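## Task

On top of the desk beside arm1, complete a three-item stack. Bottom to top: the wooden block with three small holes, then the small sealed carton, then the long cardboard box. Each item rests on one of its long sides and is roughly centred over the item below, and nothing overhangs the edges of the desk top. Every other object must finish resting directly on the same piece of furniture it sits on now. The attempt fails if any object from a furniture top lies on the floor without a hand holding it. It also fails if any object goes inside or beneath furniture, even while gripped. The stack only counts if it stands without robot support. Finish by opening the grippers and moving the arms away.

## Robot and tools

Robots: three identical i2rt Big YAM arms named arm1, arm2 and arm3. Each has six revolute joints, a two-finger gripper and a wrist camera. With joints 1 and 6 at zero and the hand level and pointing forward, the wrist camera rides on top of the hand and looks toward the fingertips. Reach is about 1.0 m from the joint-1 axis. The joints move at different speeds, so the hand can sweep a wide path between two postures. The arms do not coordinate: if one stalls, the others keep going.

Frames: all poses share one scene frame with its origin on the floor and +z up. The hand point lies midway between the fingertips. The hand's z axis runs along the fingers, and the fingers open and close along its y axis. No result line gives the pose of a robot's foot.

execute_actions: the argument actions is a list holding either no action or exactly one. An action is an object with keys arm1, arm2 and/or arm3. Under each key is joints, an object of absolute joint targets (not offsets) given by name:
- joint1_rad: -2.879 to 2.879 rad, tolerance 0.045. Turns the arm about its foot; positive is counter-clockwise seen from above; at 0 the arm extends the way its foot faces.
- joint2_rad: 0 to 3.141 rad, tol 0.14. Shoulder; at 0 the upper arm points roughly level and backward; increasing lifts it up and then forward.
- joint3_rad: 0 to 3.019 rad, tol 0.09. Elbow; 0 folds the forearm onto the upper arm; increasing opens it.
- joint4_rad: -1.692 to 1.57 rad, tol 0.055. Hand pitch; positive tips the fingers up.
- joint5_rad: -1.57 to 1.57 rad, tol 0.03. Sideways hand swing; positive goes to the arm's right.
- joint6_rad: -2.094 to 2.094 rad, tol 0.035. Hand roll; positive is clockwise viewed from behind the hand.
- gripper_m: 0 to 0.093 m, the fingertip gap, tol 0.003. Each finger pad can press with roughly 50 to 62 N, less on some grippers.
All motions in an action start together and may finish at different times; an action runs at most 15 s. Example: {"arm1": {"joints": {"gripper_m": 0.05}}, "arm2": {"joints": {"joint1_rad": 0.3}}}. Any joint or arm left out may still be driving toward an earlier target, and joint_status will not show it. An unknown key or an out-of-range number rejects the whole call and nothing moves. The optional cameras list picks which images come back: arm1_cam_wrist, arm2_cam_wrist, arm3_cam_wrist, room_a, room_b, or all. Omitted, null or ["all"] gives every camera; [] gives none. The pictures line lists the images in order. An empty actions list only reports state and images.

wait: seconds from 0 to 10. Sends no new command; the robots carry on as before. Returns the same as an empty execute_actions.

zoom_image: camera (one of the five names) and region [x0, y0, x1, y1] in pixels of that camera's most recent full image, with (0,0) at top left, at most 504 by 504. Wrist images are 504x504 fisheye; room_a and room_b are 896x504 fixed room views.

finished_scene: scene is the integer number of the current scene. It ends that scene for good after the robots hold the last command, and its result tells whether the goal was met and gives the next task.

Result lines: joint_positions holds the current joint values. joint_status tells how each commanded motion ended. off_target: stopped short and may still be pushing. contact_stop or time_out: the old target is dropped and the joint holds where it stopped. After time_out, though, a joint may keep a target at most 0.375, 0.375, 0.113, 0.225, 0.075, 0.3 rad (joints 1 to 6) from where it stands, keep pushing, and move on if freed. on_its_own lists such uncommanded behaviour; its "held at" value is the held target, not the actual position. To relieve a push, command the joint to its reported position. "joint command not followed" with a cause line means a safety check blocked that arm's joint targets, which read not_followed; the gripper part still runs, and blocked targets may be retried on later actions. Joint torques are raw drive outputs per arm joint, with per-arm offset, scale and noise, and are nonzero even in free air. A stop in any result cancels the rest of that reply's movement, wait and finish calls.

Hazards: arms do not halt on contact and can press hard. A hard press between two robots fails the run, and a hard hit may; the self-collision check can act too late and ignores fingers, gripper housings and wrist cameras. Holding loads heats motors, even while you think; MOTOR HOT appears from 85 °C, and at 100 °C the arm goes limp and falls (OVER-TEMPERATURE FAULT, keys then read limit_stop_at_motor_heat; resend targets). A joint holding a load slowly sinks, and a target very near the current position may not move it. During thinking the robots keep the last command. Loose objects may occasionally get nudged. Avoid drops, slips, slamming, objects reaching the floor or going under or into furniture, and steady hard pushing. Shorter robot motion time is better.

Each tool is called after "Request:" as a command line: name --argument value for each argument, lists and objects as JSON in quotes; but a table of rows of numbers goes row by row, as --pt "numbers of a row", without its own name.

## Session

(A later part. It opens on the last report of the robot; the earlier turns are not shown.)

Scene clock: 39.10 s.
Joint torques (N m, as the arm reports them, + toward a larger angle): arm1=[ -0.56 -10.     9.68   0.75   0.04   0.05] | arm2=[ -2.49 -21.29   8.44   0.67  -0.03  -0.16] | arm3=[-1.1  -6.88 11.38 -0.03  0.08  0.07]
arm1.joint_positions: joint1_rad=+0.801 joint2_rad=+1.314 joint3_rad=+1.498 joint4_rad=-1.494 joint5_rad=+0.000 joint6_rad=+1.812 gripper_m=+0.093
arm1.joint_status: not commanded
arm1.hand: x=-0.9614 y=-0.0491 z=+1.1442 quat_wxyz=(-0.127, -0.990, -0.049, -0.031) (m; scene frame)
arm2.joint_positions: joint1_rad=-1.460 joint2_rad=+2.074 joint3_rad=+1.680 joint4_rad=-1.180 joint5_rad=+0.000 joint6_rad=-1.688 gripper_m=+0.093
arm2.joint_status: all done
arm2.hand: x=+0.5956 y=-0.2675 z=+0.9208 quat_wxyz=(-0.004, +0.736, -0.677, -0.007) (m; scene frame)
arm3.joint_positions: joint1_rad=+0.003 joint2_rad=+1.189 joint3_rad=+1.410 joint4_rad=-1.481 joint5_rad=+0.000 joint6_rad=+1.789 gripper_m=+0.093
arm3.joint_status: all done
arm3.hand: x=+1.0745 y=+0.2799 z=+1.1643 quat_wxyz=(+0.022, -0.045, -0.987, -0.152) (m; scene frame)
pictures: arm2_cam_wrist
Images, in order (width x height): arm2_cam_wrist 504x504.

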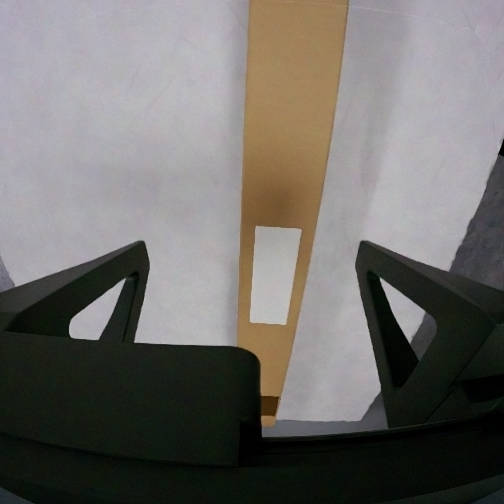

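Request:
execute_actions --actions '[{"arm2":{"joints":{"joint2_rad":2.172,"joint3_rad":1.73,"joint4_rad":-1.075,"joint6_rad":-1.64}}}]' --cameras '["arm2_cam_wrist"]'

Scene clock: 41.27 s.
Joint torques (N m, as the arm reports them, + toward a larger angle): arm1=[-0.56 -9.98  9.67  0.75  0.04  0.04] | arm2=[ -2.18 -19.82   9.5    0.72  -0.01   0.07] | arm3=[-0.97 -6.87 11.39 -0.04  0.08  0.07]
arm1.joint_positions: joint1_rad=+0.801 joint2_rad=+1.314 joint3_rad=+1.498 joint4_rad=-1.494 joint5_rad=+0.000 joint6_rad=+1.812 gripper_m=+0.093
arm1.joint_status: not commanded
arm1.hand: x=-0.9614 y=-0.0491 z=+1.1442 quat_wxyz=(-0.127, -0.990, -0.049, -0.031) (m; scene frame)
arm2.joint_positions: joint1_rad=-1.460 joint2_rad=+2.163 joint3_rad=+1.686 joint4_rad=-1.086 joint5_rad=+0.000 joint6_rad=-1.653 gripper_m=+0.093
arm2.joint_status: all done
arm2.hand: x=+0.6104 y=-0.2673 z=+0.8694 quat_wxyz=(-0.007, +0.724, -0.690, -0.003) (m; scene frame)
arm3.joint_positions: joint1_rad=+0.003 joint2_rad=+1.189 joint3_rad=+1.410 joint4_rad=-1.481 joint5_rad=+0.000 joint6_rad=+1.789 gripper_m=+0.093
arm3.joint_status: not commanded
arm3.hand: x=+1.0745 y=+0.2799 z=+1.1643 quat_wxyz=(+0.022, -0.045, -0.987, -0.152) (m; scene frame)
pictures: arm2_cam_wrist
Images, in order (width x height): arm2_cam_wrist 504x504.

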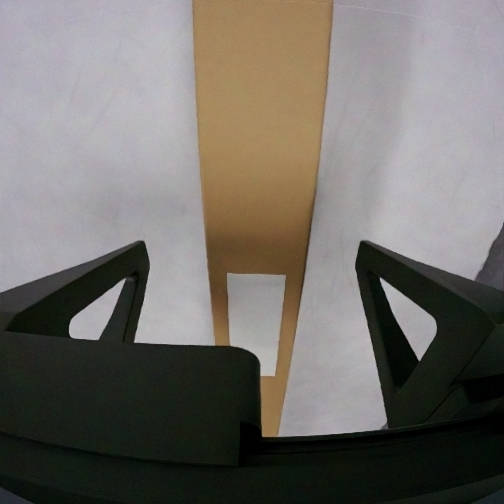

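Request:
execute_actions --actions '[{"arm2":{"joints":{"joint2_rad":2.225,"joint4_rad":-1.035}}}]' --cameras '["arm2_cam_wrist"]'

Scene clock: 42.73 s.
Joint torques (N m, as the arm reports them, + toward a larger angle): arm1=[-0.55 -9.99  9.67  0.75  0.04  0.05] | arm2=[ -2.16 -19.28   9.32   0.71  -0.03   0.06] | arm3=[-1.03 -6.89 11.39 -0.05  0.09  0.07]
arm1.joint_positions: joint1_rad=+0.801 joint2_rad=+1.314 joint3_rad=+1.498 joint4_rad=-1.494 joint5_rad=+0.000 joint6_rad=+1.812 gripper_m=+0.093
arm1.joint_status: not commanded
arm1.hand: x=-0.9614 y=-0.0491 z=+1.1442 quat_wxyz=(-0.127, -0.990, -0.049, -0.031) (m; scene frame)
arm2.joint_positions: joint1_rad=-1.460 joint2_rad=+2.205 joint3_rad=+1.686 joint4_rad=-1.047 joint5_rad=+0.000 joint6_rad=-1.653 gripper_m=+0.093
arm2.joint_status: all done
arm2.hand: x=+0.6136 y=-0.2670 z=+0.8443 quat_wxyz=(-0.007, +0.724, -0.690, -0.003) (m; scene frame)
arm3.joint_positions: joint1_rad=+0.003 joint2_rad=+1.189 joint3_rad=+1.410 joint4_rad=-1.481 joint5_rad=+0.000 joint6_rad=+1.789 gripper_m=+0.093
arm3.joint_status: not commanded
arm3.hand: x=+1.0745 y=+0.2799 z=+1.1643 quat_wxyz=(+0.022, -0.045, -0.987, -0.152) (m; scene frame)
pictures: arm2_cam_wrist
Images, in order (width x height): arm2_cam_wrist 504x504.

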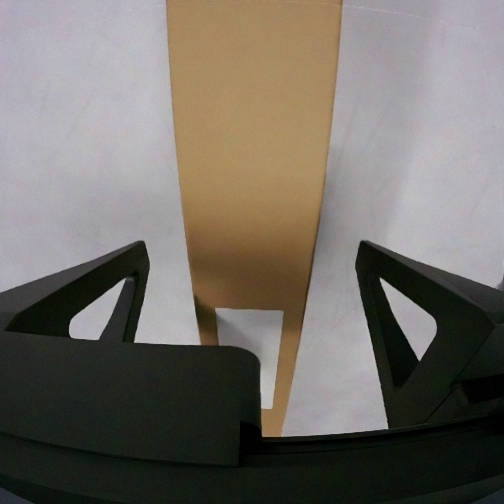

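Request:
execute_actions --actions '[{"arm2":{"joints":{"joint2_rad":2.255,"joint4_rad":-1.01}}}]' --cameras '["arm2_cam_wrist"]'

Scene clock: 43.80 s.
Joint torques (N m, as the arm reports them, + toward a larger angle): arm1=[ -0.54 -10.     9.67   0.75   0.04   0.05] | arm2=[ -2.39 -18.78   9.17   0.79  -0.05   0.08] | arm3=[-1.03 -6.83 11.39 -0.04  0.08  0.07]
arm1.joint_positions: joint1_rad=+0.801 joint2_rad=+1.314 joint3_rad=+1.498 joint4_rad=-1.494 joint5_rad=+0.000 joint6_rad=+1.812 gripper_m=+0.093
arm1.joint_status: not commanded
arm1.hand: x=-0.9614 y=-0.0491 z=+1.1442 quat_wxyz=(-0.127, -0.990, -0.049, -0.031) (m; scene frame)
arm2.joint_positions: joint1_rad=-1.460 joint2_rad=+2.230 joint3_rad=+1.686 joint4_rad=-1.023 joint5_rad=+0.000 joint6_rad=-1.653 gripper_m=+0.093
arm2.joint_status: all done
arm2.hand: x=+0.6150 y=-0.2669 z=+0.8287 quat_wxyz=(-0.006, +0.724, -0.690, -0.004) (m; scene frame)
arm3.joint_positions: joint1_rad=+0.003 joint2_rad=+1.189 joint3_rad=+1.410 joint4_rad=-1.481 joint5_rad=+0.000 joint6_rad=+1.789 gripper_m=+0.093
arm3.joint_status: not commanded
arm3.hand: x=+1.0745 y=+0.2799 z=+1.1643 quat_wxyz=(+0.022, -0.045, -0.987, -0.152) (m; scene frame)
pictures: arm2_cam_wrist
Images, in order (width x height): arm2_cam_wrist 504x504.

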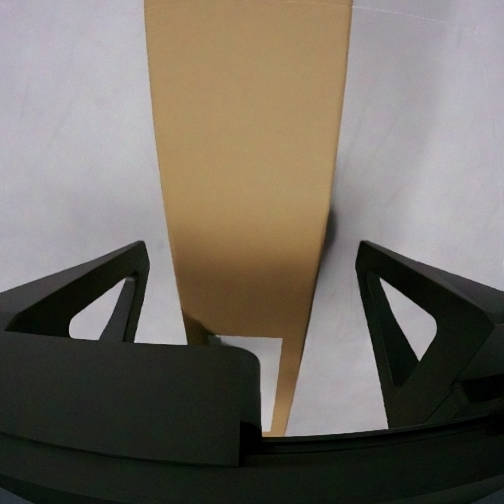

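Request:
execute_actions --actions '[{"arm2":{"joints":{"gripper_m":0.03}}}]' --cameras '["arm2_cam_wrist"]'

Scene clock: 44.57 s.
Joint torques (N m, as the arm reports them, + toward a larger angle): arm1=[ -0.58 -10.02   9.66   0.75   0.04   0.05] | arm2=[ -2.11 -18.81   9.19   0.75  -0.03   0.05] | arm3=[-0.96 -6.86 11.38 -0.04  0.08  0.07]
arm1.joint_positions: joint1_rad=+0.801 joint2_rad=+1.314 joint3_rad=+1.498 joint4_rad=-1.494 joint5_rad=+0.000 joint6_rad=+1.812 gripper_m=+0.093
arm1.joint_status: not commanded
arm1.hand: x=-0.9614 y=-0.0491 z=+1.1442 quat_wxyz=(-0.127, -0.990, -0.049, -0.031) (m; scene frame)
arm2.joint_positions: joint1_rad=-1.460 joint2_rad=+2.230 joint3_rad=+1.686 joint4_rad=-1.022 joint5_rad=+0.000 joint6_rad=-1.652 gripper_m=+0.049
arm2.joint_status: gripper_m off_target (ended at +0.049, target +0.030)
arm2.hand: x=+0.6151 y=-0.2669 z=+0.8287 quat_wxyz=(-0.006, +0.724, -0.690, -0.004) (m; scene frame)
arm3.joint_positions: joint1_rad=+0.003 joint2_rad=+1.189 joint3_rad=+1.410 joint4_rad=-1.481 joint5_rad=+0.000 joint6_rad=+1.789 gripper_m=+0.093
arm3.joint_status: not commanded
arm3.hand: x=+1.0745 y=+0.2799 z=+1.1643 quat_wxyz=(+0.022, -0.045, -0.987, -0.152) (m; scene frame)
pictures: arm2_cam_wrist
Images, in order (width x height): arm2_cam_wrist 504x504.

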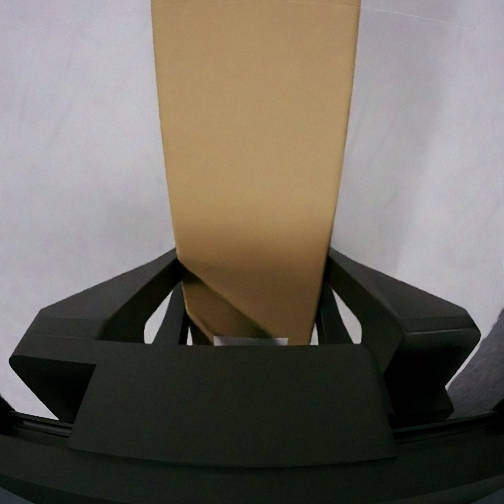

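Request:
execute_actions --actions '[{"arm2":{"joints":{"joint2_rad":2.09,"joint4_rad":-1.145}}}]' --cameras '[]'

Request:
execute_actions --actions '[{"arm2":{"joints":{"joint1_rad":1.03,"joint6_rad":-1.69}}}]' --cameras '["arm2_cam_wrist","room_a","room_b"]'

Scene clock: 46.77 s.
Joint torques (N m, as the arm reports them, + toward a larger angle): arm1=[ -0.55 -10.     9.67   0.76   0.05   0.04] | arm2=[ -2.46 -20.03   9.94  -0.19  -0.03   0.05] | arm3=[-1.01 -6.84 11.39 -0.04  0.08  0.07]
arm1.joint_positions: joint1_rad=+0.801 joint2_rad=+1.314 joint3_rad=+1.498 joint4_rad=-1.494 joint5_rad=+0.000 joint6_rad=+1.812 gripper_m=+0.093
arm1.joint_status: not commanded
arm1.hand: x=-0.9614 y=-0.0491 z=+1.1442 quat_wxyz=(-0.127, -0.990, -0.049, -0.031) (m; scene frame)
arm2.joint_positions: joint1_rad=-1.460 joint2_rad=+2.083 joint3_rad=+1.686 joint4_rad=-1.134 joint5_rad=+0.000 joint6_rad=-1.652 gripper_m=+0.049
arm2.joint_status: all done
arm2.hand: x=+0.6085 y=-0.2679 z=+0.9181 quat_wxyz=(-0.018, +0.723, -0.690, +0.009) (m; scene frame)
arm3.joint_positions: joint1_rad=+0.003 joint2_rad=+1.189 joint3_rad=+1.410 joint4_rad=-1.481 joint5_rad=+0.000 joint6_rad=+1.789 gripper_m=+0.093
arm3.joint_status: not commanded
arm3.hand: x=+1.0745 y=+0.2799 z=+1.1643 quat_wxyz=(+0.022, -0.045, -0.987, -0.152) (m; scene frame)
pictures: none
No camera images: the call's "cameras" was empty. Leave "cameras" out to get every camera's image.

Scene clock: 49.30 s.
Joint torques (N m, as the arm reports them, + toward a larger angle): arm1=[-0.57 -9.99  9.68  0.74  0.04  0.05] | arm2=[ -2.61 -19.55   9.39  -0.1    0.02  -0.16] | arm3=[-1.02 -6.89 11.39 -0.03  0.08  0.07]
arm1.joint_positions: joint1_rad=+0.801 joint2_rad=+1.314 joint3_rad=+1.498 joint4_rad=-1.494 joint5_rad=+0.000 joint6_rad=+1.812 gripper_m=+0.093
arm1.joint_status: not commanded
arm1.hand: x=-0.9614 y=-0.0491 z=+1.1442 quat_wxyz=(-0.127, -0.990, -0.049, -0.031) (m; scene frame)
arm2.joint_positions: joint1_rad=+1.036 joint2_rad=+2.083 joint3_rad=+1.694 joint4_rad=-1.134 joint5_rad=-0.001 joint6_rad=-1.678 gripper_m=+0.049
arm2.joint_status: all done
arm2.hand: x=-0.5115 y=+0.1505 z=+0.9287 quat_wxyz=(-0.029, +0.877, +0.479, -0.007) (m; scene frame)
arm3.joint_positions: joint1_rad=+0.003 joint2_rad=+1.189 joint3_rad=+1.410 joint4_rad=-1.481 joint5_rad=+0.000 joint6_rad=+1.789 gripper_m=+0.093
arm3.joint_status: not commanded
arm3.hand: x=+1.0745 y=+0.2799 z=+1.1643 quat_wxyz=(+0.022, -0.045, -0.987, -0.152) (m; scene frame)
pictures: arm2_cam_wrist, room_a, room_b
Images, in order (width x height): arm2_cam_wrist 504x504, room_a 896x504, room_b 896x504.

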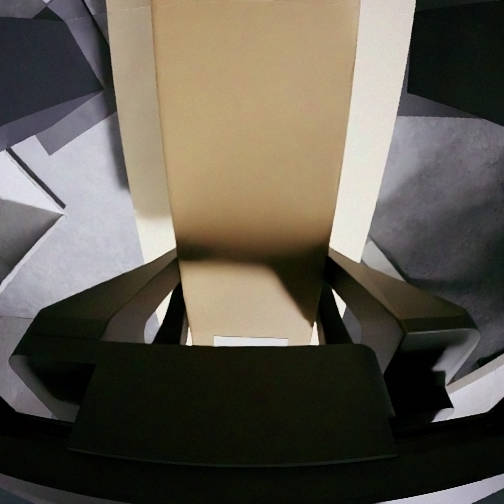

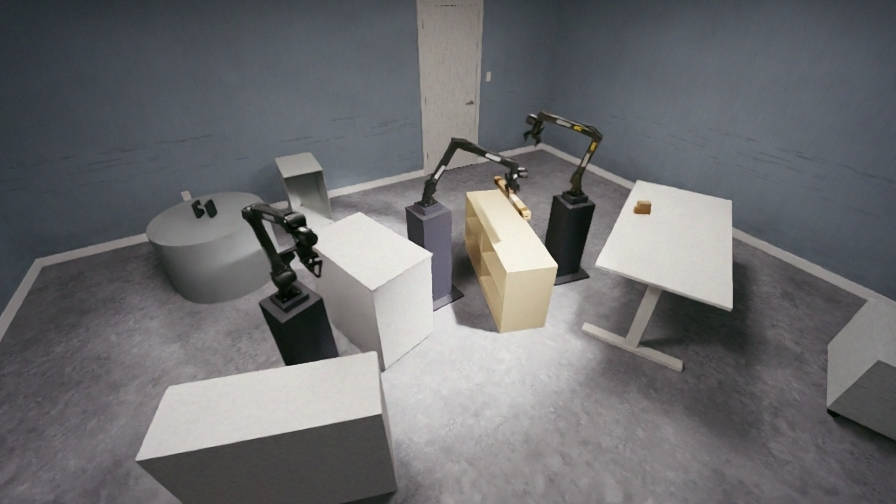

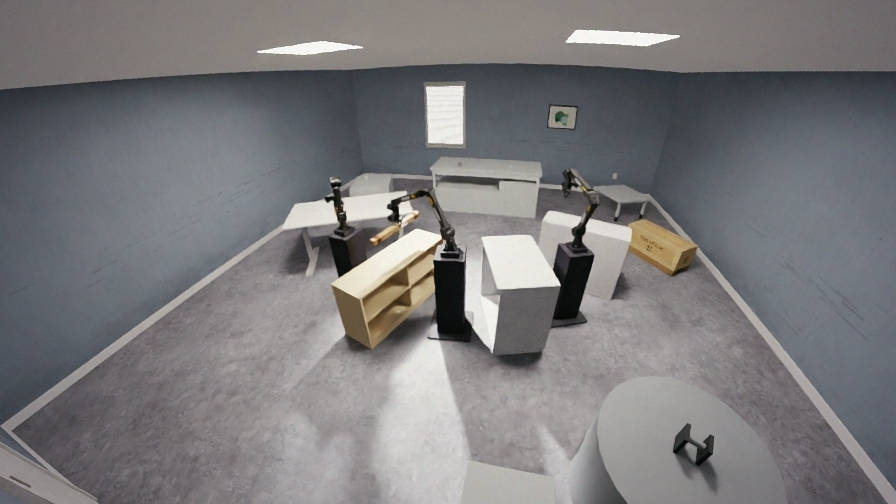

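Request:
execute_actions --actions '[{"arm2":{"joints":{"joint2_rad":2.45,"joint3_rad":1.675,"joint4_rad":-0.80}}}]' --cameras '["arm2_cam_wrist","room_a","room_b"]'

Scene clock: 51.30 s.
Joint torques (N m, as the arm reports them, + toward a larger angle): arm1=[-0.54 -9.97  9.67  0.75  0.04  0.05] | arm2=[ -2.34 -24.11   6.05   0.57   0.04  -0.18] | arm3=[-1.01 -6.86 11.38 -0.04  0.08  0.07]
arm1.joint_positions: joint1_rad=+0.801 joint2_rad=+1.314 joint3_rad=+1.498 joint4_rad=-1.494 joint5_rad=+0.000 joint6_rad=+1.812 gripper_m=+0.093
arm1.joint_status: not commanded
arm1.hand: x=-0.9614 y=-0.0491 z=+1.1442 quat_wxyz=(-0.127, -0.990, -0.049, -0.031) (m; scene frame)
arm2.joint_positions: joint1_rad=+1.036 joint2_rad=+2.475 joint3_rad=+1.658 joint4_rad=-0.811 joint5_rad=-0.001 joint6_rad=-1.678 gripper_m=+0.049
arm2.joint_status: all done
arm2.hand: x=-0.4937 y=+0.1395 z=+0.6784 quat_wxyz=(+0.020, +0.878, +0.479, +0.013) (m; scene frame)
arm3.joint_positions: joint1_rad=+0.003 joint2_rad=+1.189 joint3_rad=+1.410 joint4_rad=-1.481 joint5_rad=+0.000 joint6_rad=+1.789 gripper_m=+0.093
arm3.joint_status: not commanded
arm3.hand: x=+1.0745 y=+0.2799 z=+1.1643 quat_wxyz=(+0.022, -0.045, -0.987, -0.152) (m; scene frame)
pictures: arm2_cam_wrist, room_a, room_b
Images, in order (width x height): arm2_cam_wrist 504x504, room_a 896x504, room_b 896x504.

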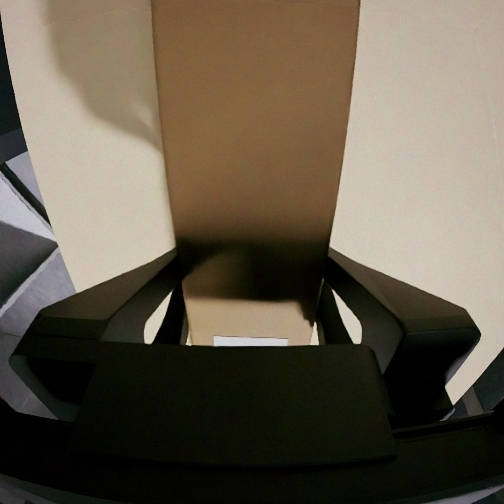

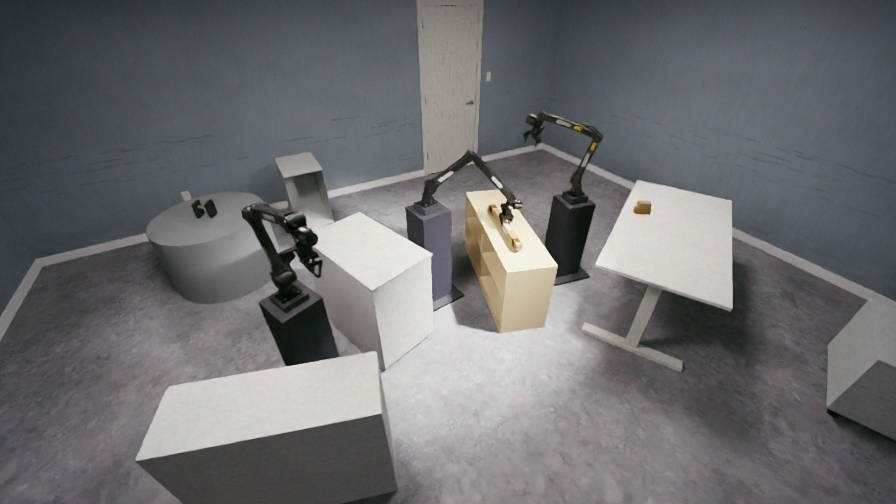

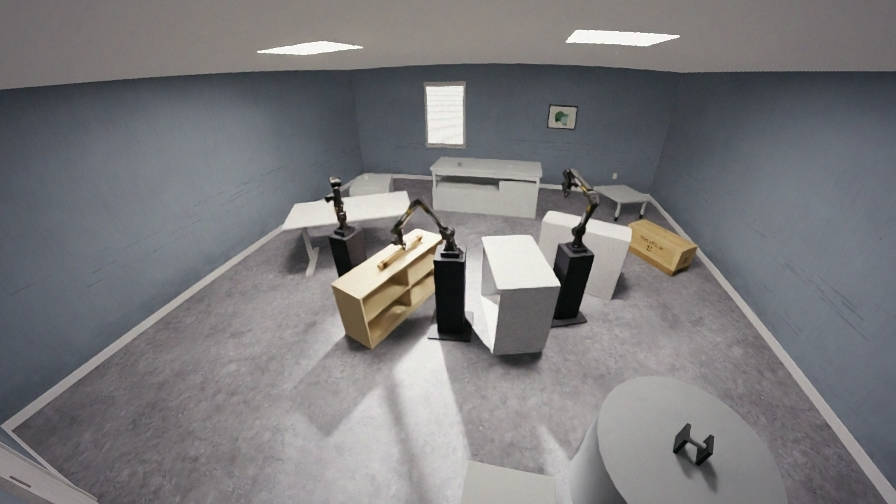

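Request:
execute_actions --actions '[{"arm2":{"joints":{"joint2_rad":2.475,"joint4_rad":-0.735}}}]' --cameras '["arm2_cam_wrist","room_b"]'

Scene clock: 52.40 s.
Joint torques (N m, as the arm reports them, + toward a larger angle): arm1=[-0.57 -9.99  9.67  0.75  0.04  0.04] | arm2=[ -2.45 -21.65   6.15   0.85   0.03  -0.17] | arm3=[-1.06 -6.9  11.38 -0.03  0.08  0.07]
arm1.joint_positions: joint1_rad=+0.801 joint2_rad=+1.314 joint3_rad=+1.498 joint4_rad=-1.494 joint5_rad=+0.000 joint6_rad=+1.812 gripper_m=+0.093
arm1.joint_status: not commanded
arm1.hand: x=-0.9614 y=-0.0491 z=+1.1442 quat_wxyz=(-0.127, -0.990, -0.049, -0.031) (m; scene frame)
arm2.joint_positions: joint1_rad=+1.036 joint2_rad=+2.475 joint3_rad=+1.658 joint4_rad=-0.748 joint5_rad=-0.001 joint6_rad=-1.678 gripper_m=+0.049
arm2.joint_status: all done
arm2.hand: x=-0.5058 y=+0.1492 z=+0.6782 quat_wxyz=(-0.009, +0.878, +0.479, +0.001) (m; scene frame)
arm3.joint_positions: joint1_rad=+0.003 joint2_rad=+1.189 joint3_rad=+1.410 joint4_rad=-1.481 joint5_rad=+0.000 joint6_rad=+1.789 gripper_m=+0.093
arm3.joint_status: not commanded
arm3.hand: x=+1.0745 y=+0.2799 z=+1.1643 quat_wxyz=(+0.022, -0.045, -0.987, -0.152) (m; scene frame)
pictures: arm2_cam_wrist, room_b
Images, in order (width x height): arm2_cam_wrist 504x504, room_b 896x504.

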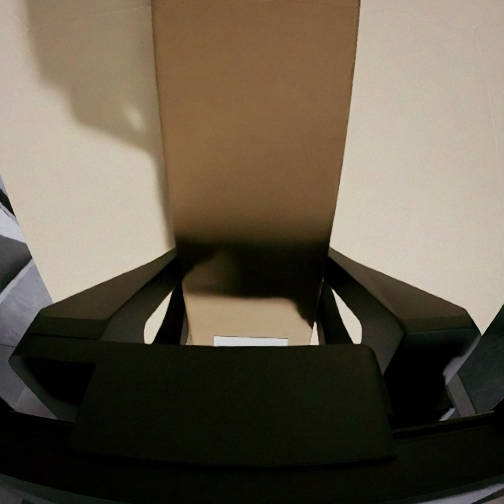

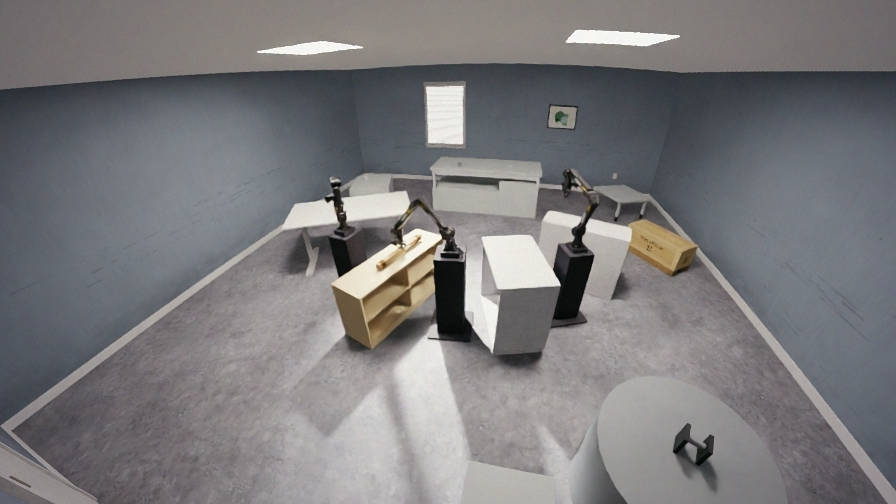

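Request:
execute_actions --actions '[{"arm2":{"joints":{"joint2_rad":2.51,"joint4_rad":-0.705}}}]' --cameras '["arm2_cam_wrist"]'

Scene clock: 53.60 s.
Joint torques (N m, as the arm reports them, + toward a larger angle): arm1=[-0.57 -9.99  9.67  0.76  0.04  0.05] | arm2=[ -2.54 -19.38   6.21   0.83   0.02  -0.16] | arm3=[-0.99 -6.85 11.39 -0.05  0.08  0.07]
arm1.joint_positions: joint1_rad=+0.801 joint2_rad=+1.314 joint3_rad=+1.498 joint4_rad=-1.494 joint5_rad=+0.000 joint6_rad=+1.812 gripper_m=+0.093
arm1.joint_status: not commanded
arm1.hand: x=-0.9614 y=-0.0491 z=+1.1442 quat_wxyz=(-0.127, -0.990, -0.049, -0.031) (m; scene frame)
arm2.joint_positions: joint1_rad=+1.036 joint2_rad=+2.483 joint3_rad=+1.658 joint4_rad=-0.717 joint5_rad=-0.001 joint6_rad=-1.678 gripper_m=+0.049
arm2.joint_status: all done
arm2.hand: x=-0.5096 y=+0.1524 z=+0.6740 quat_wxyz=(-0.020, +0.878, +0.479, -0.003) (m; scene frame)
arm3.joint_positions: joint1_rad=+0.003 joint2_rad=+1.189 joint3_rad=+1.410 joint4_rad=-1.481 joint5_rad=+0.000 joint6_rad=+1.789 gripper_m=+0.093
arm3.joint_status: not commanded
arm3.hand: x=+1.0745 y=+0.2799 z=+1.1643 quat_wxyz=(+0.022, -0.045, -0.987, -0.152) (m; scene frame)
pictures: arm2_cam_wrist
Images, in order (width x height): arm2_cam_wrist 504x504.

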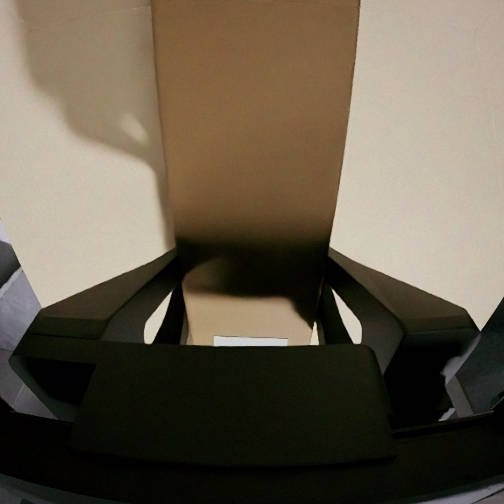

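Request:
execute_actions --actions '[{"arm2":{"joints":{"joint2_rad":2.54,"joint4_rad":-0.705}}}]' --cameras '["arm2_cam_wrist"]'

Scene clock: 54.50 s.
Joint torques (N m, as the arm reports them, + toward a larger angle): arm1=[-0.56 -9.98  9.67  0.75  0.04  0.05] | arm2=[ -2.75 -18.93   5.98   0.67   0.13  -0.14] | arm3=[-1.04 -6.88 11.39 -0.04  0.09  0.07]
arm1.joint_positions: joint1_rad=+0.801 joint2_rad=+1.314 joint3_rad=+1.498 joint4_rad=-1.494 joint5_rad=+0.000 joint6_rad=+1.812 gripper_m=+0.093
arm1.joint_status: not commanded
arm1.hand: x=-0.9614 y=-0.0491 z=+1.1442 quat_wxyz=(-0.127, -0.990, -0.049, -0.031) (m; scene frame)
arm2.joint_positions: joint1_rad=+1.036 joint2_rad=+2.511 joint3_rad=+1.658 joint4_rad=-0.715 joint5_rad=-0.004 joint6_rad=-1.679 gripper_m=+0.049
arm2.joint_status: all done
arm2.hand: x=-0.5025 y=+0.1462 z=+0.6566 quat_wxyz=(-0.007, +0.878, +0.479, +0.001) (m; scene frame)
arm3.joint_positions: joint1_rad=+0.003 joint2_rad=+1.189 joint3_rad=+1.410 joint4_rad=-1.481 joint5_rad=+0.000 joint6_rad=+1.789 gripper_m=+0.093
arm3.joint_status: not commanded
arm3.hand: x=+1.0745 y=+0.2799 z=+1.1643 quat_wxyz=(+0.022, -0.045, -0.987, -0.152) (m; scene frame)
pictures: arm2_cam_wrist
Images, in order (width x height): arm2_cam_wrist 504x504.

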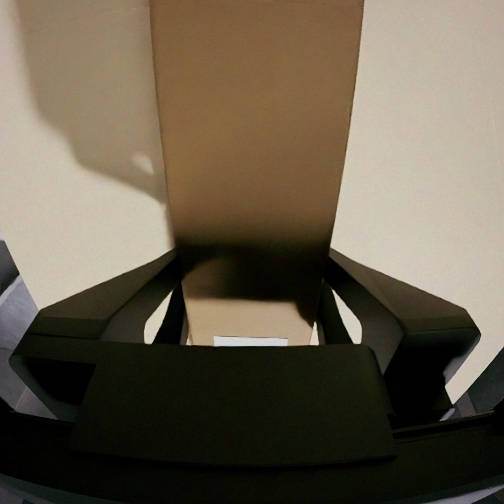

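Request:
execute_actions --actions '[{"arm2":{"joints":{"gripper_m":0.093,"joint2_rad":2.511}}}]' --cameras '["arm2_cam_wrist","room_b"]'

Scene clock: 55.33 s.
Joint torques (N m, as the arm reports them, + toward a larger angle): arm1=[ -0.59 -10.01   9.68   0.75   0.04   0.05] | arm2=[ -3.02 -21.41   5.94   0.67   0.09  -0.14] | arm3=[-1.02 -6.84 11.37 -0.04  0.08  0.07]
arm1.joint_positions: joint1_rad=+0.801 joint2_rad=+1.314 joint3_rad=+1.498 joint4_rad=-1.494 joint5_rad=+0.000 joint6_rad=+1.812 gripper_m=+0.093
arm1.joint_status: not commanded
arm1.hand: x=-0.9614 y=-0.0491 z=+1.1442 quat_wxyz=(-0.127, -0.990, -0.049, -0.031) (m; scene frame)
arm2.joint_positions: joint1_rad=+1.036 joint2_rad=+2.511 joint3_rad=+1.658 joint4_rad=-0.715 joint5_rad=-0.003 joint6_rad=-1.679 gripper_m=+0.093
arm2.joint_status: all done
arm2.hand: x=-0.5024 y=+0.1463 z=+0.6566 quat_wxyz=(-0.007, +0.878, +0.479, +0.001) (m; scene frame)
arm3.joint_positions: joint1_rad=+0.003 joint2_rad=+1.189 joint3_rad=+1.410 joint4_rad=-1.481 joint5_rad=+0.000 joint6_rad=+1.789 gripper_m=+0.093
arm3.joint_status: not commanded
arm3.hand: x=+1.0745 y=+0.2799 z=+1.1643 quat_wxyz=(+0.022, -0.045, -0.987, -0.152) (m; scene frame)
pictures: arm2_cam_wrist, room_b
Images, in order (width x height): arm2_cam_wrist 504x504, room_b 896x504.

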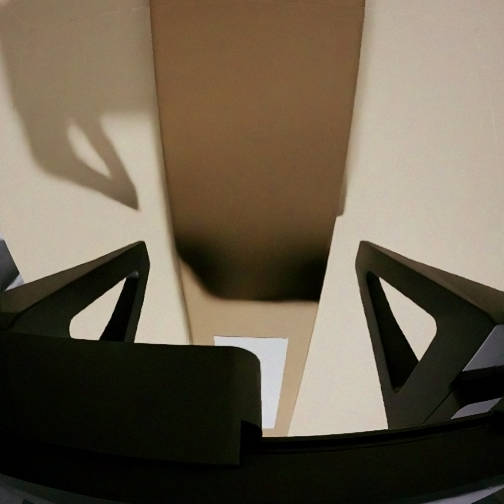

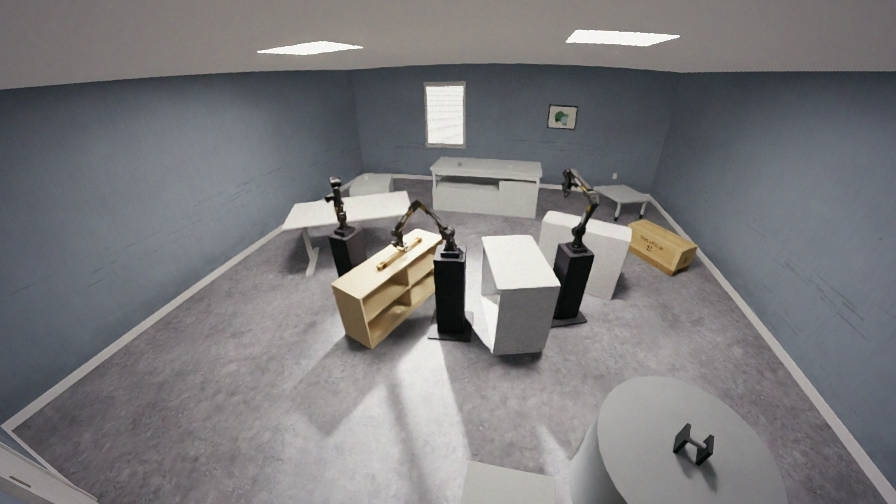

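Request:
execute_actions --actions '[{"arm2":{"joints":{"joint2_rad":2.25,"joint4_rad":-0.97}}}]' --cameras '[]'

Request:
execute_actions --actions '[{"arm2":{"joints":{"joint1_rad":-0.2,"joint2_rad":1.6,"joint4_rad":-1.5}},"arm1":{"joints":{"joint1_rad":1.698,"joint2_rad":1.6,"joint3_rad":1.55,"joint4_rad":-1.5,"joint6_rad":1.81}}}]' --cameras '["arm1_cam_wrist","room_b"]'

Scene clock: 57.43 s.
Joint torques (N m, as the arm reports them, + toward a larger angle): arm1=[-0.56 -9.99  9.67  0.74  0.05  0.05] | arm2=[ -2.72 -18.97   7.57  -0.21   0.09  -0.16] | arm3=[-1.01 -6.85 11.39 -0.04  0.08  0.07]
arm1.joint_positions: joint1_rad=+0.801 joint2_rad=+1.314 joint3_rad=+1.498 joint4_rad=-1.494 joint5_rad=+0.000 joint6_rad=+1.812 gripper_m=+0.093
arm1.joint_status: not commanded
arm1.hand: x=-0.9614 y=-0.0491 z=+1.1442 quat_wxyz=(-0.127, -0.990, -0.049, -0.031) (m; scene frame)
arm2.joint_positions: joint1_rad=+1.036 joint2_rad=+2.225 joint3_rad=+1.658 joint4_rad=-0.959 joint5_rad=-0.003 joint6_rad=-1.679 gripper_m=+0.093
arm2.joint_status: all done
arm2.hand: x=-0.5176 y=+0.1564 z=+0.8307 quat_wxyz=(-0.027, +0.877, +0.479, -0.007) (m; scene frame)
arm3.joint_positions: joint1_rad=+0.003 joint2_rad=+1.189 joint3_rad=+1.410 joint4_rad=-1.481 joint5_rad=+0.000 joint6_rad=+1.789 gripper_m=+0.093
arm3.joint_status: not commanded
arm3.hand: x=+1.0745 y=+0.2799 z=+1.1643 quat_wxyz=(+0.022, -0.045, -0.987, -0.152) (m; scene frame)
pictures: none
No camera images: the call's "cameras" was empty. Leave "cameras" out to get every camera's image.

Scene clock: 59.13 s.
Joint torques (N m, as the arm reports them, + toward a larger angle): arm1=[ -0.88 -14.09  12.07   0.25   0.05  -0.1 ] | arm2=[ -1.28 -13.02   8.62   0.03  -0.12  -0.12] | arm3=[-1.05 -6.88 11.39 -0.04  0.08  0.07]
arm1.joint_positions: joint1_rad=+1.704 joint2_rad=+1.608 joint3_rad=+1.517 joint4_rad=-1.496 joint5_rad=+0.000 joint6_rad=+1.812 gripper_m=+0.093
arm1.joint_status: all done
arm1.hand: x=-0.6512 y=+0.2006 z=+1.0184 quat_wxyz=(+0.006, -0.878, -0.479, +0.012) (m; scene frame)
arm2.joint_positions: joint1_rad=-0.205 joint2_rad=+1.581 joint3_rad=+1.664 joint4_rad=-1.488 joint5_rad=+0.002 joint6_rad=-1.679 gripper_m=+0.093
arm2.joint_status: all done
arm2.hand: x=+0.1574 y=+0.2332 z=+1.1895 quat_wxyz=(-0.087, +0.989, -0.120, +0.018) (m; scene frame)
arm3.joint_positions: joint1_rad=+0.003 joint2_rad=+1.189 joint3_rad=+1.410 joint4_rad=-1.481 joint5_rad=+0.000 joint6_rad=+1.789 gripper_m=+0.093
arm3.joint_status: not commanded
arm3.hand: x=+1.0745 y=+0.2799 z=+1.1643 quat_wxyz=(+0.022, -0.045, -0.987, -0.152) (m; scene frame)
pictures: arm1_cam_wrist, room_b
Images, in order (width x height): arm1_cam_wrist 504x504, room_b 896x504.

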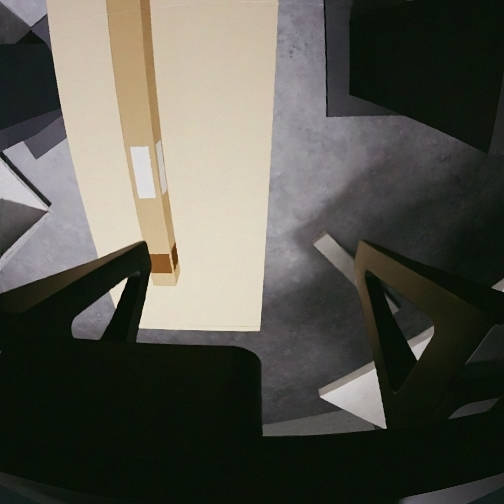

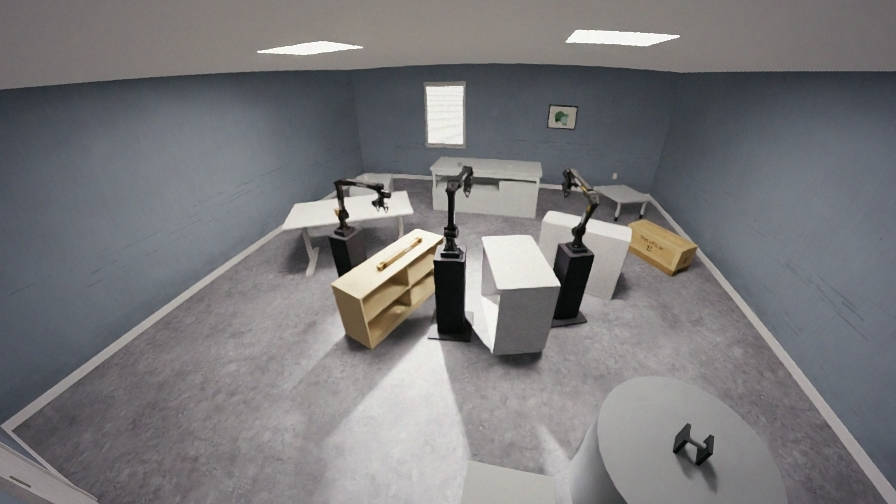

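Request:
execute_actions --actions '[{"arm1":{"joints":{"joint1_rad":1.695,"joint2_rad":2.155,"joint3_rad":1.715,"joint4_rad":-1.065}}}]' --cameras '["arm1_cam_wrist"]'

Scene clock: 61.17 s.
Joint torques (N m, as the arm reports them, + toward a larger angle): arm1=[ -1.22 -21.08   9.89   0.94   0.05  -0.1 ] | arm2=[ -1.47 -12.18   8.59   0.    -0.13  -0.14] | arm3=[-0.97 -6.89 11.37 -0.04  0.09  0.07]
arm1.joint_positions: joint1_rad=+1.704 joint2_rad=+2.164 joint3_rad=+1.697 joint4_rad=-1.073 joint5_rad=+0.000 joint6_rad=+1.812 gripper_m=+0.093
arm1.joint_status: all done
arm1.hand: x=-0.5041 y=+0.1479 z=+0.7799 quat_wxyz=(-0.011, -0.878, -0.479, -0.004) (m; scene frame)
arm2.joint_positions: joint1_rad=-0.205 joint2_rad=+1.581 joint3_rad=+1.664 joint4_rad=-1.488 joint5_rad=+0.002 joint6_rad=-1.679 gripper_m=+0.093
arm2.joint_status: not commanded
arm2.hand: x=+0.1574 y=+0.2332 z=+1.1895 quat_wxyz=(-0.087, +0.989, -0.120, +0.018) (m; scene frame)
arm3.joint_positions: joint1_rad=+0.003 joint2_rad=+1.189 joint3_rad=+1.410 joint4_rad=-1.481 joint5_rad=+0.000 joint6_rad=+1.789 gripper_m=+0.093
arm3.joint_status: not commanded
arm3.hand: x=+1.0745 y=+0.2799 z=+1.1643 quat_wxyz=(+0.022, -0.045, -0.987, -0.152) (m; scene frame)
pictures: arm1_cam_wrist
Images, in order (width x height): arm1_cam_wrist 504x504.

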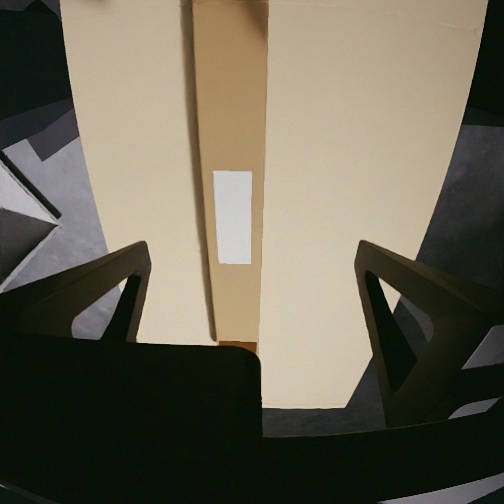

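Request:
execute_actions --actions '[{"arm1":{"joints":{"joint1_rad":1.65,"joint2_rad":2.28,"joint3_rad":1.685,"joint4_rad":-0.935,"joint6_rad":1.755}}}]' --cameras '["arm1_cam_wrist"]'

Scene clock: 63.53 s.
Joint torques (N m, as the arm reports them, + toward a larger angle): arm1=[ -0.07 -22.33   8.15   0.89   0.05  -0.23] | arm2=[ -1.24 -12.37   8.65   0.06  -0.13  -0.16] | arm3=[-1.01 -6.85 11.37 -0.06  0.08  0.07]
arm1.joint_positions: joint1_rad=+1.644 joint2_rad=+2.298 joint3_rad=+1.678 joint4_rad=-0.943 joint5_rad=+0.000 joint6_rad=+1.773 gripper_m=+0.093
arm1.joint_status: all done
arm1.hand: x=-0.5200 y=+0.1124 z=+0.6918 quat_wxyz=(-0.003, -0.882, -0.471, +0.004) (m; scene frame)
arm2.joint_positions: joint1_rad=-0.205 joint2_rad=+1.581 joint3_rad=+1.664 joint4_rad=-1.488 joint5_rad=+0.002 joint6_rad=-1.679 gripper_m=+0.093
arm2.joint_status: not commanded
arm2.hand: x=+0.1574 y=+0.2332 z=+1.1895 quat_wxyz=(-0.087, +0.989, -0.120, +0.018) (m; scene frame)
arm3.joint_positions: joint1_rad=+0.003 joint2_rad=+1.189 joint3_rad=+1.410 joint4_rad=-1.481 joint5_rad=+0.000 joint6_rad=+1.789 gripper_m=+0.093
arm3.joint_status: not commanded
arm3.hand: x=+1.0745 y=+0.2799 z=+1.1643 quat_wxyz=(+0.022, -0.045, -0.987, -0.152) (m; scene frame)
pictures: arm1_cam_wrist
Images, in order (width x height): arm1_cam_wrist 504x504.

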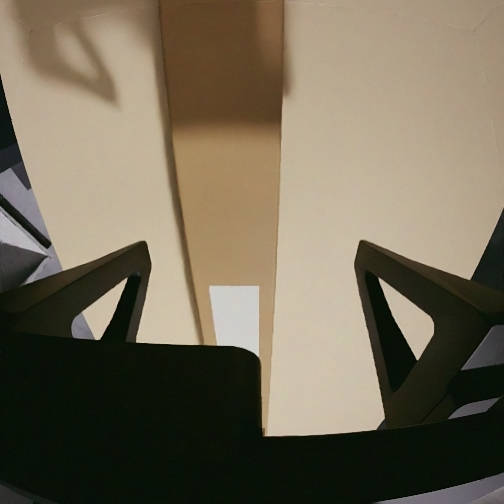

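Request:
execute_actions --actions '[{"arm1":{"joints":{"joint1_rad":1.665,"joint2_rad":2.35,"joint3_rad":1.755,"joint4_rad":-0.912,"joint6_rad":1.78}}}]' --cameras '["arm1_cam_wrist"]'

Scene clock: 65.50 s.
Joint torques (N m, as the arm reports them, + toward a larger angle): arm1=[ -0.01 -21.01  11.36   0.8    0.05  -0.02] | arm2=[ -1.28 -12.58   8.66   0.08  -0.13  -0.14] | arm3=[-1.04 -6.88 11.38 -0.05  0.08  0.07]
arm1.joint_positions: joint1_rad=+1.659 joint2_rad=+2.347 joint3_rad=+1.712 joint4_rad=-0.918 joint5_rad=+0.000 joint6_rad=+1.773 gripper_m=+0.093
arm1.joint_status: all done
arm1.hand: x=-0.5068 y=+0.1172 z=+0.6721 quat_wxyz=(-0.007, -0.879, -0.477, +0.001) (m; scene frame)
arm2.joint_positions: joint1_rad=-0.205 joint2_rad=+1.581 joint3_rad=+1.664 joint4_rad=-1.488 joint5_rad=+0.002 joint6_rad=-1.679 gripper_m=+0.093
arm2.joint_status: not commanded
arm2.hand: x=+0.1574 y=+0.2332 z=+1.1895 quat_wxyz=(-0.087, +0.989, -0.120, +0.018) (m; scene frame)
arm3.joint_positions: joint1_rad=+0.003 joint2_rad=+1.189 joint3_rad=+1.410 joint4_rad=-1.481 joint5_rad=+0.000 joint6_rad=+1.789 gripper_m=+0.093
arm3.joint_status: not commanded
arm3.hand: x=+1.0745 y=+0.2799 z=+1.1643 quat_wxyz=(+0.022, -0.045, -0.987, -0.152) (m; scene frame)
pictures: arm1_cam_wrist
Images, in order (width x height): arm1_cam_wrist 504x504.

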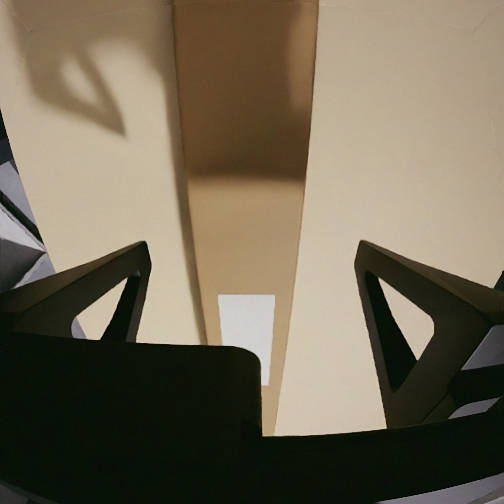

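Request:
execute_actions --actions '[{"arm1":{"joints":{"joint1_rad":1.678,"joint2_rad":2.405,"joint4_rad":-0.868,"joint6_rad":1.79}}}]' --cameras '["arm1_cam_wrist"]'

Scene clock: 66.97 s.
Joint torques (N m, as the arm reports them, + toward a larger angle): arm1=[  0.17 -21.83  10.56   0.86   0.05   0.06] | arm2=[ -1.49 -12.48   8.65   0.03  -0.13  -0.15] | arm3=[-0.98 -6.88 11.38 -0.05  0.08  0.07]
arm1.joint_positions: joint1_rad=+1.672 joint2_rad=+2.409 joint3_rad=+1.718 joint4_rad=-0.876 joint5_rad=+0.000 joint6_rad=+1.773 gripper_m=+0.093
arm1.joint_status: all done
arm1.hand: x=-0.5078 y=+0.1256 z=+0.6351 quat_wxyz=(-0.001, -0.876, -0.482, +0.005) (m; scene frame)
arm2.joint_positions: joint1_rad=-0.205 joint2_rad=+1.581 joint3_rad=+1.664 joint4_rad=-1.488 joint5_rad=+0.002 joint6_rad=-1.679 gripper_m=+0.093
arm2.joint_status: not commanded
arm2.hand: x=+0.1574 y=+0.2332 z=+1.1895 quat_wxyz=(-0.087, +0.989, -0.120, +0.018) (m; scene frame)
arm3.joint_positions: joint1_rad=+0.003 joint2_rad=+1.189 joint3_rad=+1.410 joint4_rad=-1.481 joint5_rad=+0.000 joint6_rad=+1.789 gripper_m=+0.093
arm3.joint_status: not commanded
arm3.hand: x=+1.0745 y=+0.2799 z=+1.1643 quat_wxyz=(+0.022, -0.045, -0.987, -0.152) (m; scene frame)
pictures: arm1_cam_wrist
Images, in order (width x height): arm1_cam_wrist 504x504.

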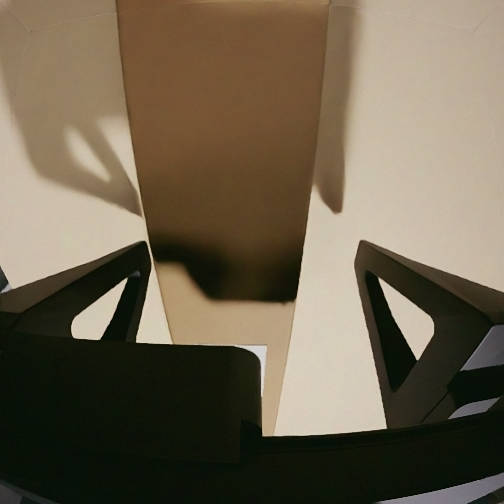

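Request:
execute_actions --actions '[{"arm1":{"joints":{"gripper_m":0.03}}}]' --cameras '["arm1_cam_wrist"]'

Scene clock: 67.73 s.
Joint torques (N m, as the arm reports them, + toward a larger angle): arm1=[ -0.07 -21.68  10.57   0.82   0.05   0.06] | arm2=[ -1.26 -12.37   8.59   0.01  -0.14  -0.14] | arm3=[-1.03 -6.88 11.38 -0.02  0.08  0.07]
arm1.joint_positions: joint1_rad=+1.672 joint2_rad=+2.409 joint3_rad=+1.718 joint4_rad=-0.875 joint5_rad=+0.000 joint6_rad=+1.774 gripper_m=+0.050
arm1.joint_status: gripper_m off_target (ended at +0.050, target +0.030)
arm1.hand: x=-0.5075 y=+0.1255 z=+0.6351 quat_wxyz=(-0.001, -0.876, -0.482, +0.005) (m; scene frame)
arm2.joint_positions: joint1_rad=-0.205 joint2_rad=+1.581 joint3_rad=+1.664 joint4_rad=-1.488 joint5_rad=+0.002 joint6_rad=-1.679 gripper_m=+0.093
arm2.joint_status: not commanded
arm2.hand: x=+0.1574 y=+0.2332 z=+1.1895 quat_wxyz=(-0.087, +0.989, -0.120, +0.018) (m; scene frame)
arm3.joint_positions: joint1_rad=+0.003 joint2_rad=+1.189 joint3_rad=+1.410 joint4_rad=-1.481 joint5_rad=+0.000 joint6_rad=+1.789 gripper_m=+0.093
arm3.joint_status: not commanded
arm3.hand: x=+1.0745 y=+0.2799 z=+1.1643 quat_wxyz=(+0.022, -0.045, -0.987, -0.152) (m; scene frame)
pictures: arm1_cam_wrist
Images, in order (width x height): arm1_cam_wrist 504x504.

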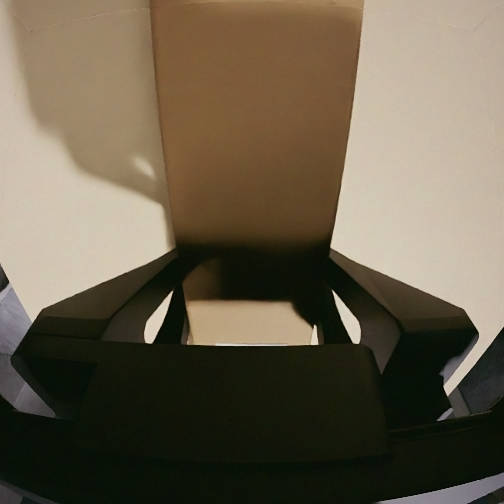

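Request:
execute_actions --actions '[{"arm1":{"joints":{"joint2_rad":2.2,"joint4_rad":-1.075}}}]' --cameras '[]'

Request:
execute_actions --actions '[{"arm1":{"joints":{"joint1_rad":-2.24,"joint2_rad":1.71,"joint3_rad":1.50,"joint4_rad":-1.345,"joint6_rad":1.76}}}]' --cameras '["arm1_cam_wrist","room_a","room_b"]'

Scene clock: 71.27 s.
Joint torques (N m, as the arm reports them, + toward a larger angle): arm1=[ -0.04 -20.67  10.51   0.23   0.04   0.05] | arm2=[ -1.41 -12.2    8.6    0.04  -0.14  -0.14] | arm3=[-1.01 -6.91 11.36 -0.05  0.08  0.07]
arm1.joint_positions: joint1_rad=+1.672 joint2_rad=+2.201 joint3_rad=+1.730 joint4_rad=-1.068 joint5_rad=+0.000 joint6_rad=+1.774 gripper_m=+0.050
arm1.joint_status: all done
arm1.hand: x=-0.5024 y=+0.1250 z=+0.7687 quat_wxyz=(-0.012, -0.876, -0.482, -0.004) (m; scene frame)
arm2.joint_positions: joint1_rad=-0.205 joint2_rad=+1.581 joint3_rad=+1.664 joint4_rad=-1.488 joint5_rad=+0.002 joint6_rad=-1.679 gripper_m=+0.093
arm2.joint_status: not commanded
arm2.hand: x=+0.1574 y=+0.2332 z=+1.1895 quat_wxyz=(-0.087, +0.989, -0.120, +0.018) (m; scene frame)
arm3.joint_positions: joint1_rad=+0.003 joint2_rad=+1.189 joint3_rad=+1.410 joint4_rad=-1.481 joint5_rad=+0.000 joint6_rad=+1.789 gripper_m=+0.093
arm3.joint_status: not commanded
arm3.hand: x=+1.0745 y=+0.2799 z=+1.1643 quat_wxyz=(+0.022, -0.045, -0.987, -0.152) (m; scene frame)
pictures: none
No camera images: the call's "cameras" was empty. Leave "cameras" out to get every camera's image.

Scene clock: 74.30 s.
Joint torques (N m, as the arm reports them, + toward a larger angle): arm1=[  0.47 -16.15   8.48   0.2    0.02  -0.2 ] | arm2=[ -1.16 -12.51   8.61   0.09  -0.12  -0.14] | arm3=[-1.   -6.88 11.38 -0.04  0.08  0.07]
arm1.joint_positions: joint1_rad=-2.248 joint2_rad=+1.725 joint3_rad=+1.507 joint4_rad=-1.338 joint5_rad=+0.000 joint6_rad=+1.773 gripper_m=+0.049
arm1.joint_status: all done
arm1.hand: x=-1.3244 y=+0.8319 z=+0.9624 quat_wxyz=(-0.009, -0.114, +0.993, +0.004) (m; scene frame)
arm2.joint_positions: joint1_rad=-0.205 joint2_rad=+1.581 joint3_rad=+1.664 joint4_rad=-1.488 joint5_rad=+0.002 joint6_rad=-1.679 gripper_m=+0.093
arm2.joint_status: not commanded
arm2.hand: x=+0.1574 y=+0.2332 z=+1.1895 quat_wxyz=(-0.087, +0.989, -0.120, +0.018) (m; scene frame)
arm3.joint_positions: joint1_rad=+0.003 joint2_rad=+1.189 joint3_rad=+1.410 joint4_rad=-1.481 joint5_rad=+0.000 joint6_rad=+1.789 gripper_m=+0.093
arm3.joint_status: not commanded
arm3.hand: x=+1.0745 y=+0.2799 z=+1.1643 quat_wxyz=(+0.022, -0.045, -0.987, -0.152) (m; scene frame)
pictures: arm1_cam_wrist, room_a, room_b
Images, in order (width x height): arm1_cam_wrist 504x504, room_a 896x504, room_b 896x504.

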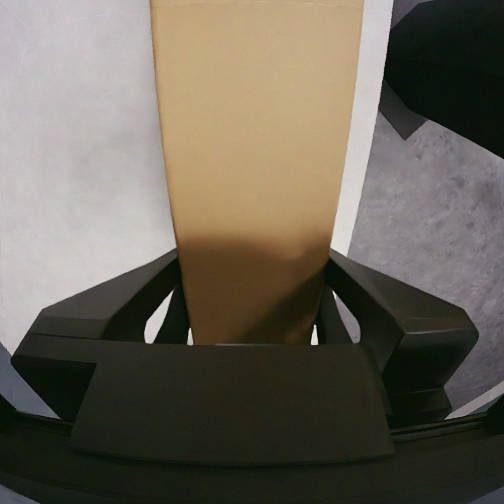

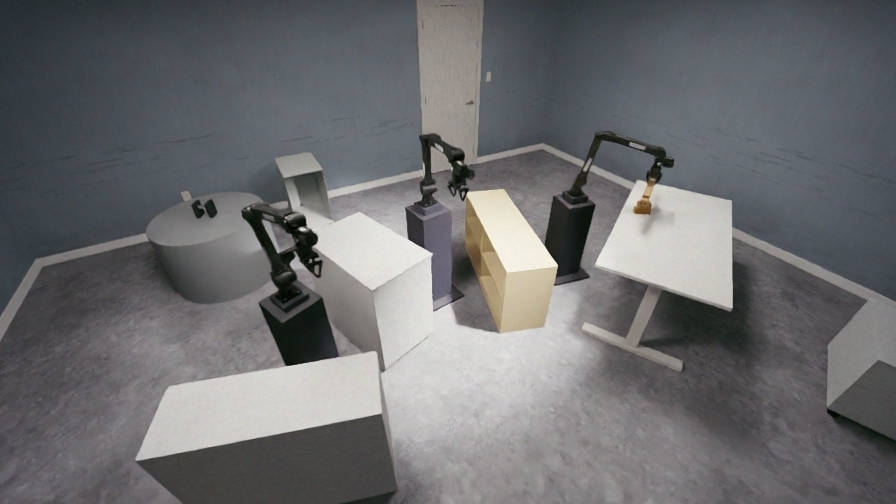

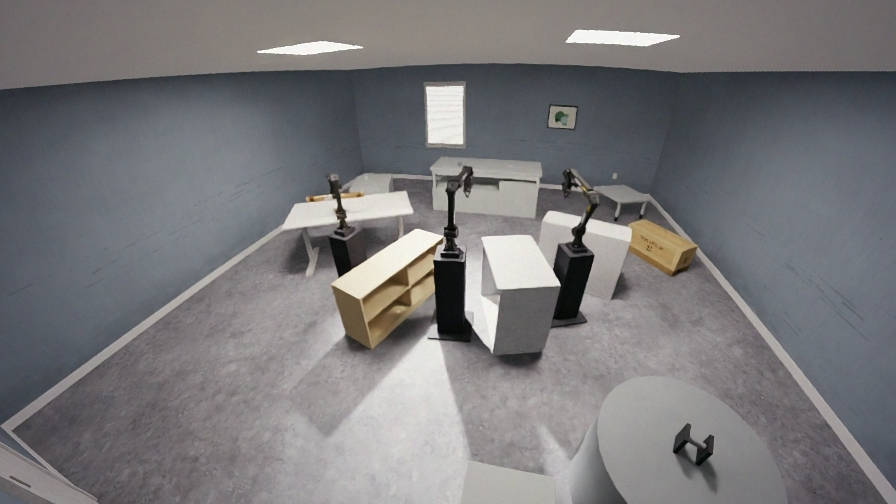

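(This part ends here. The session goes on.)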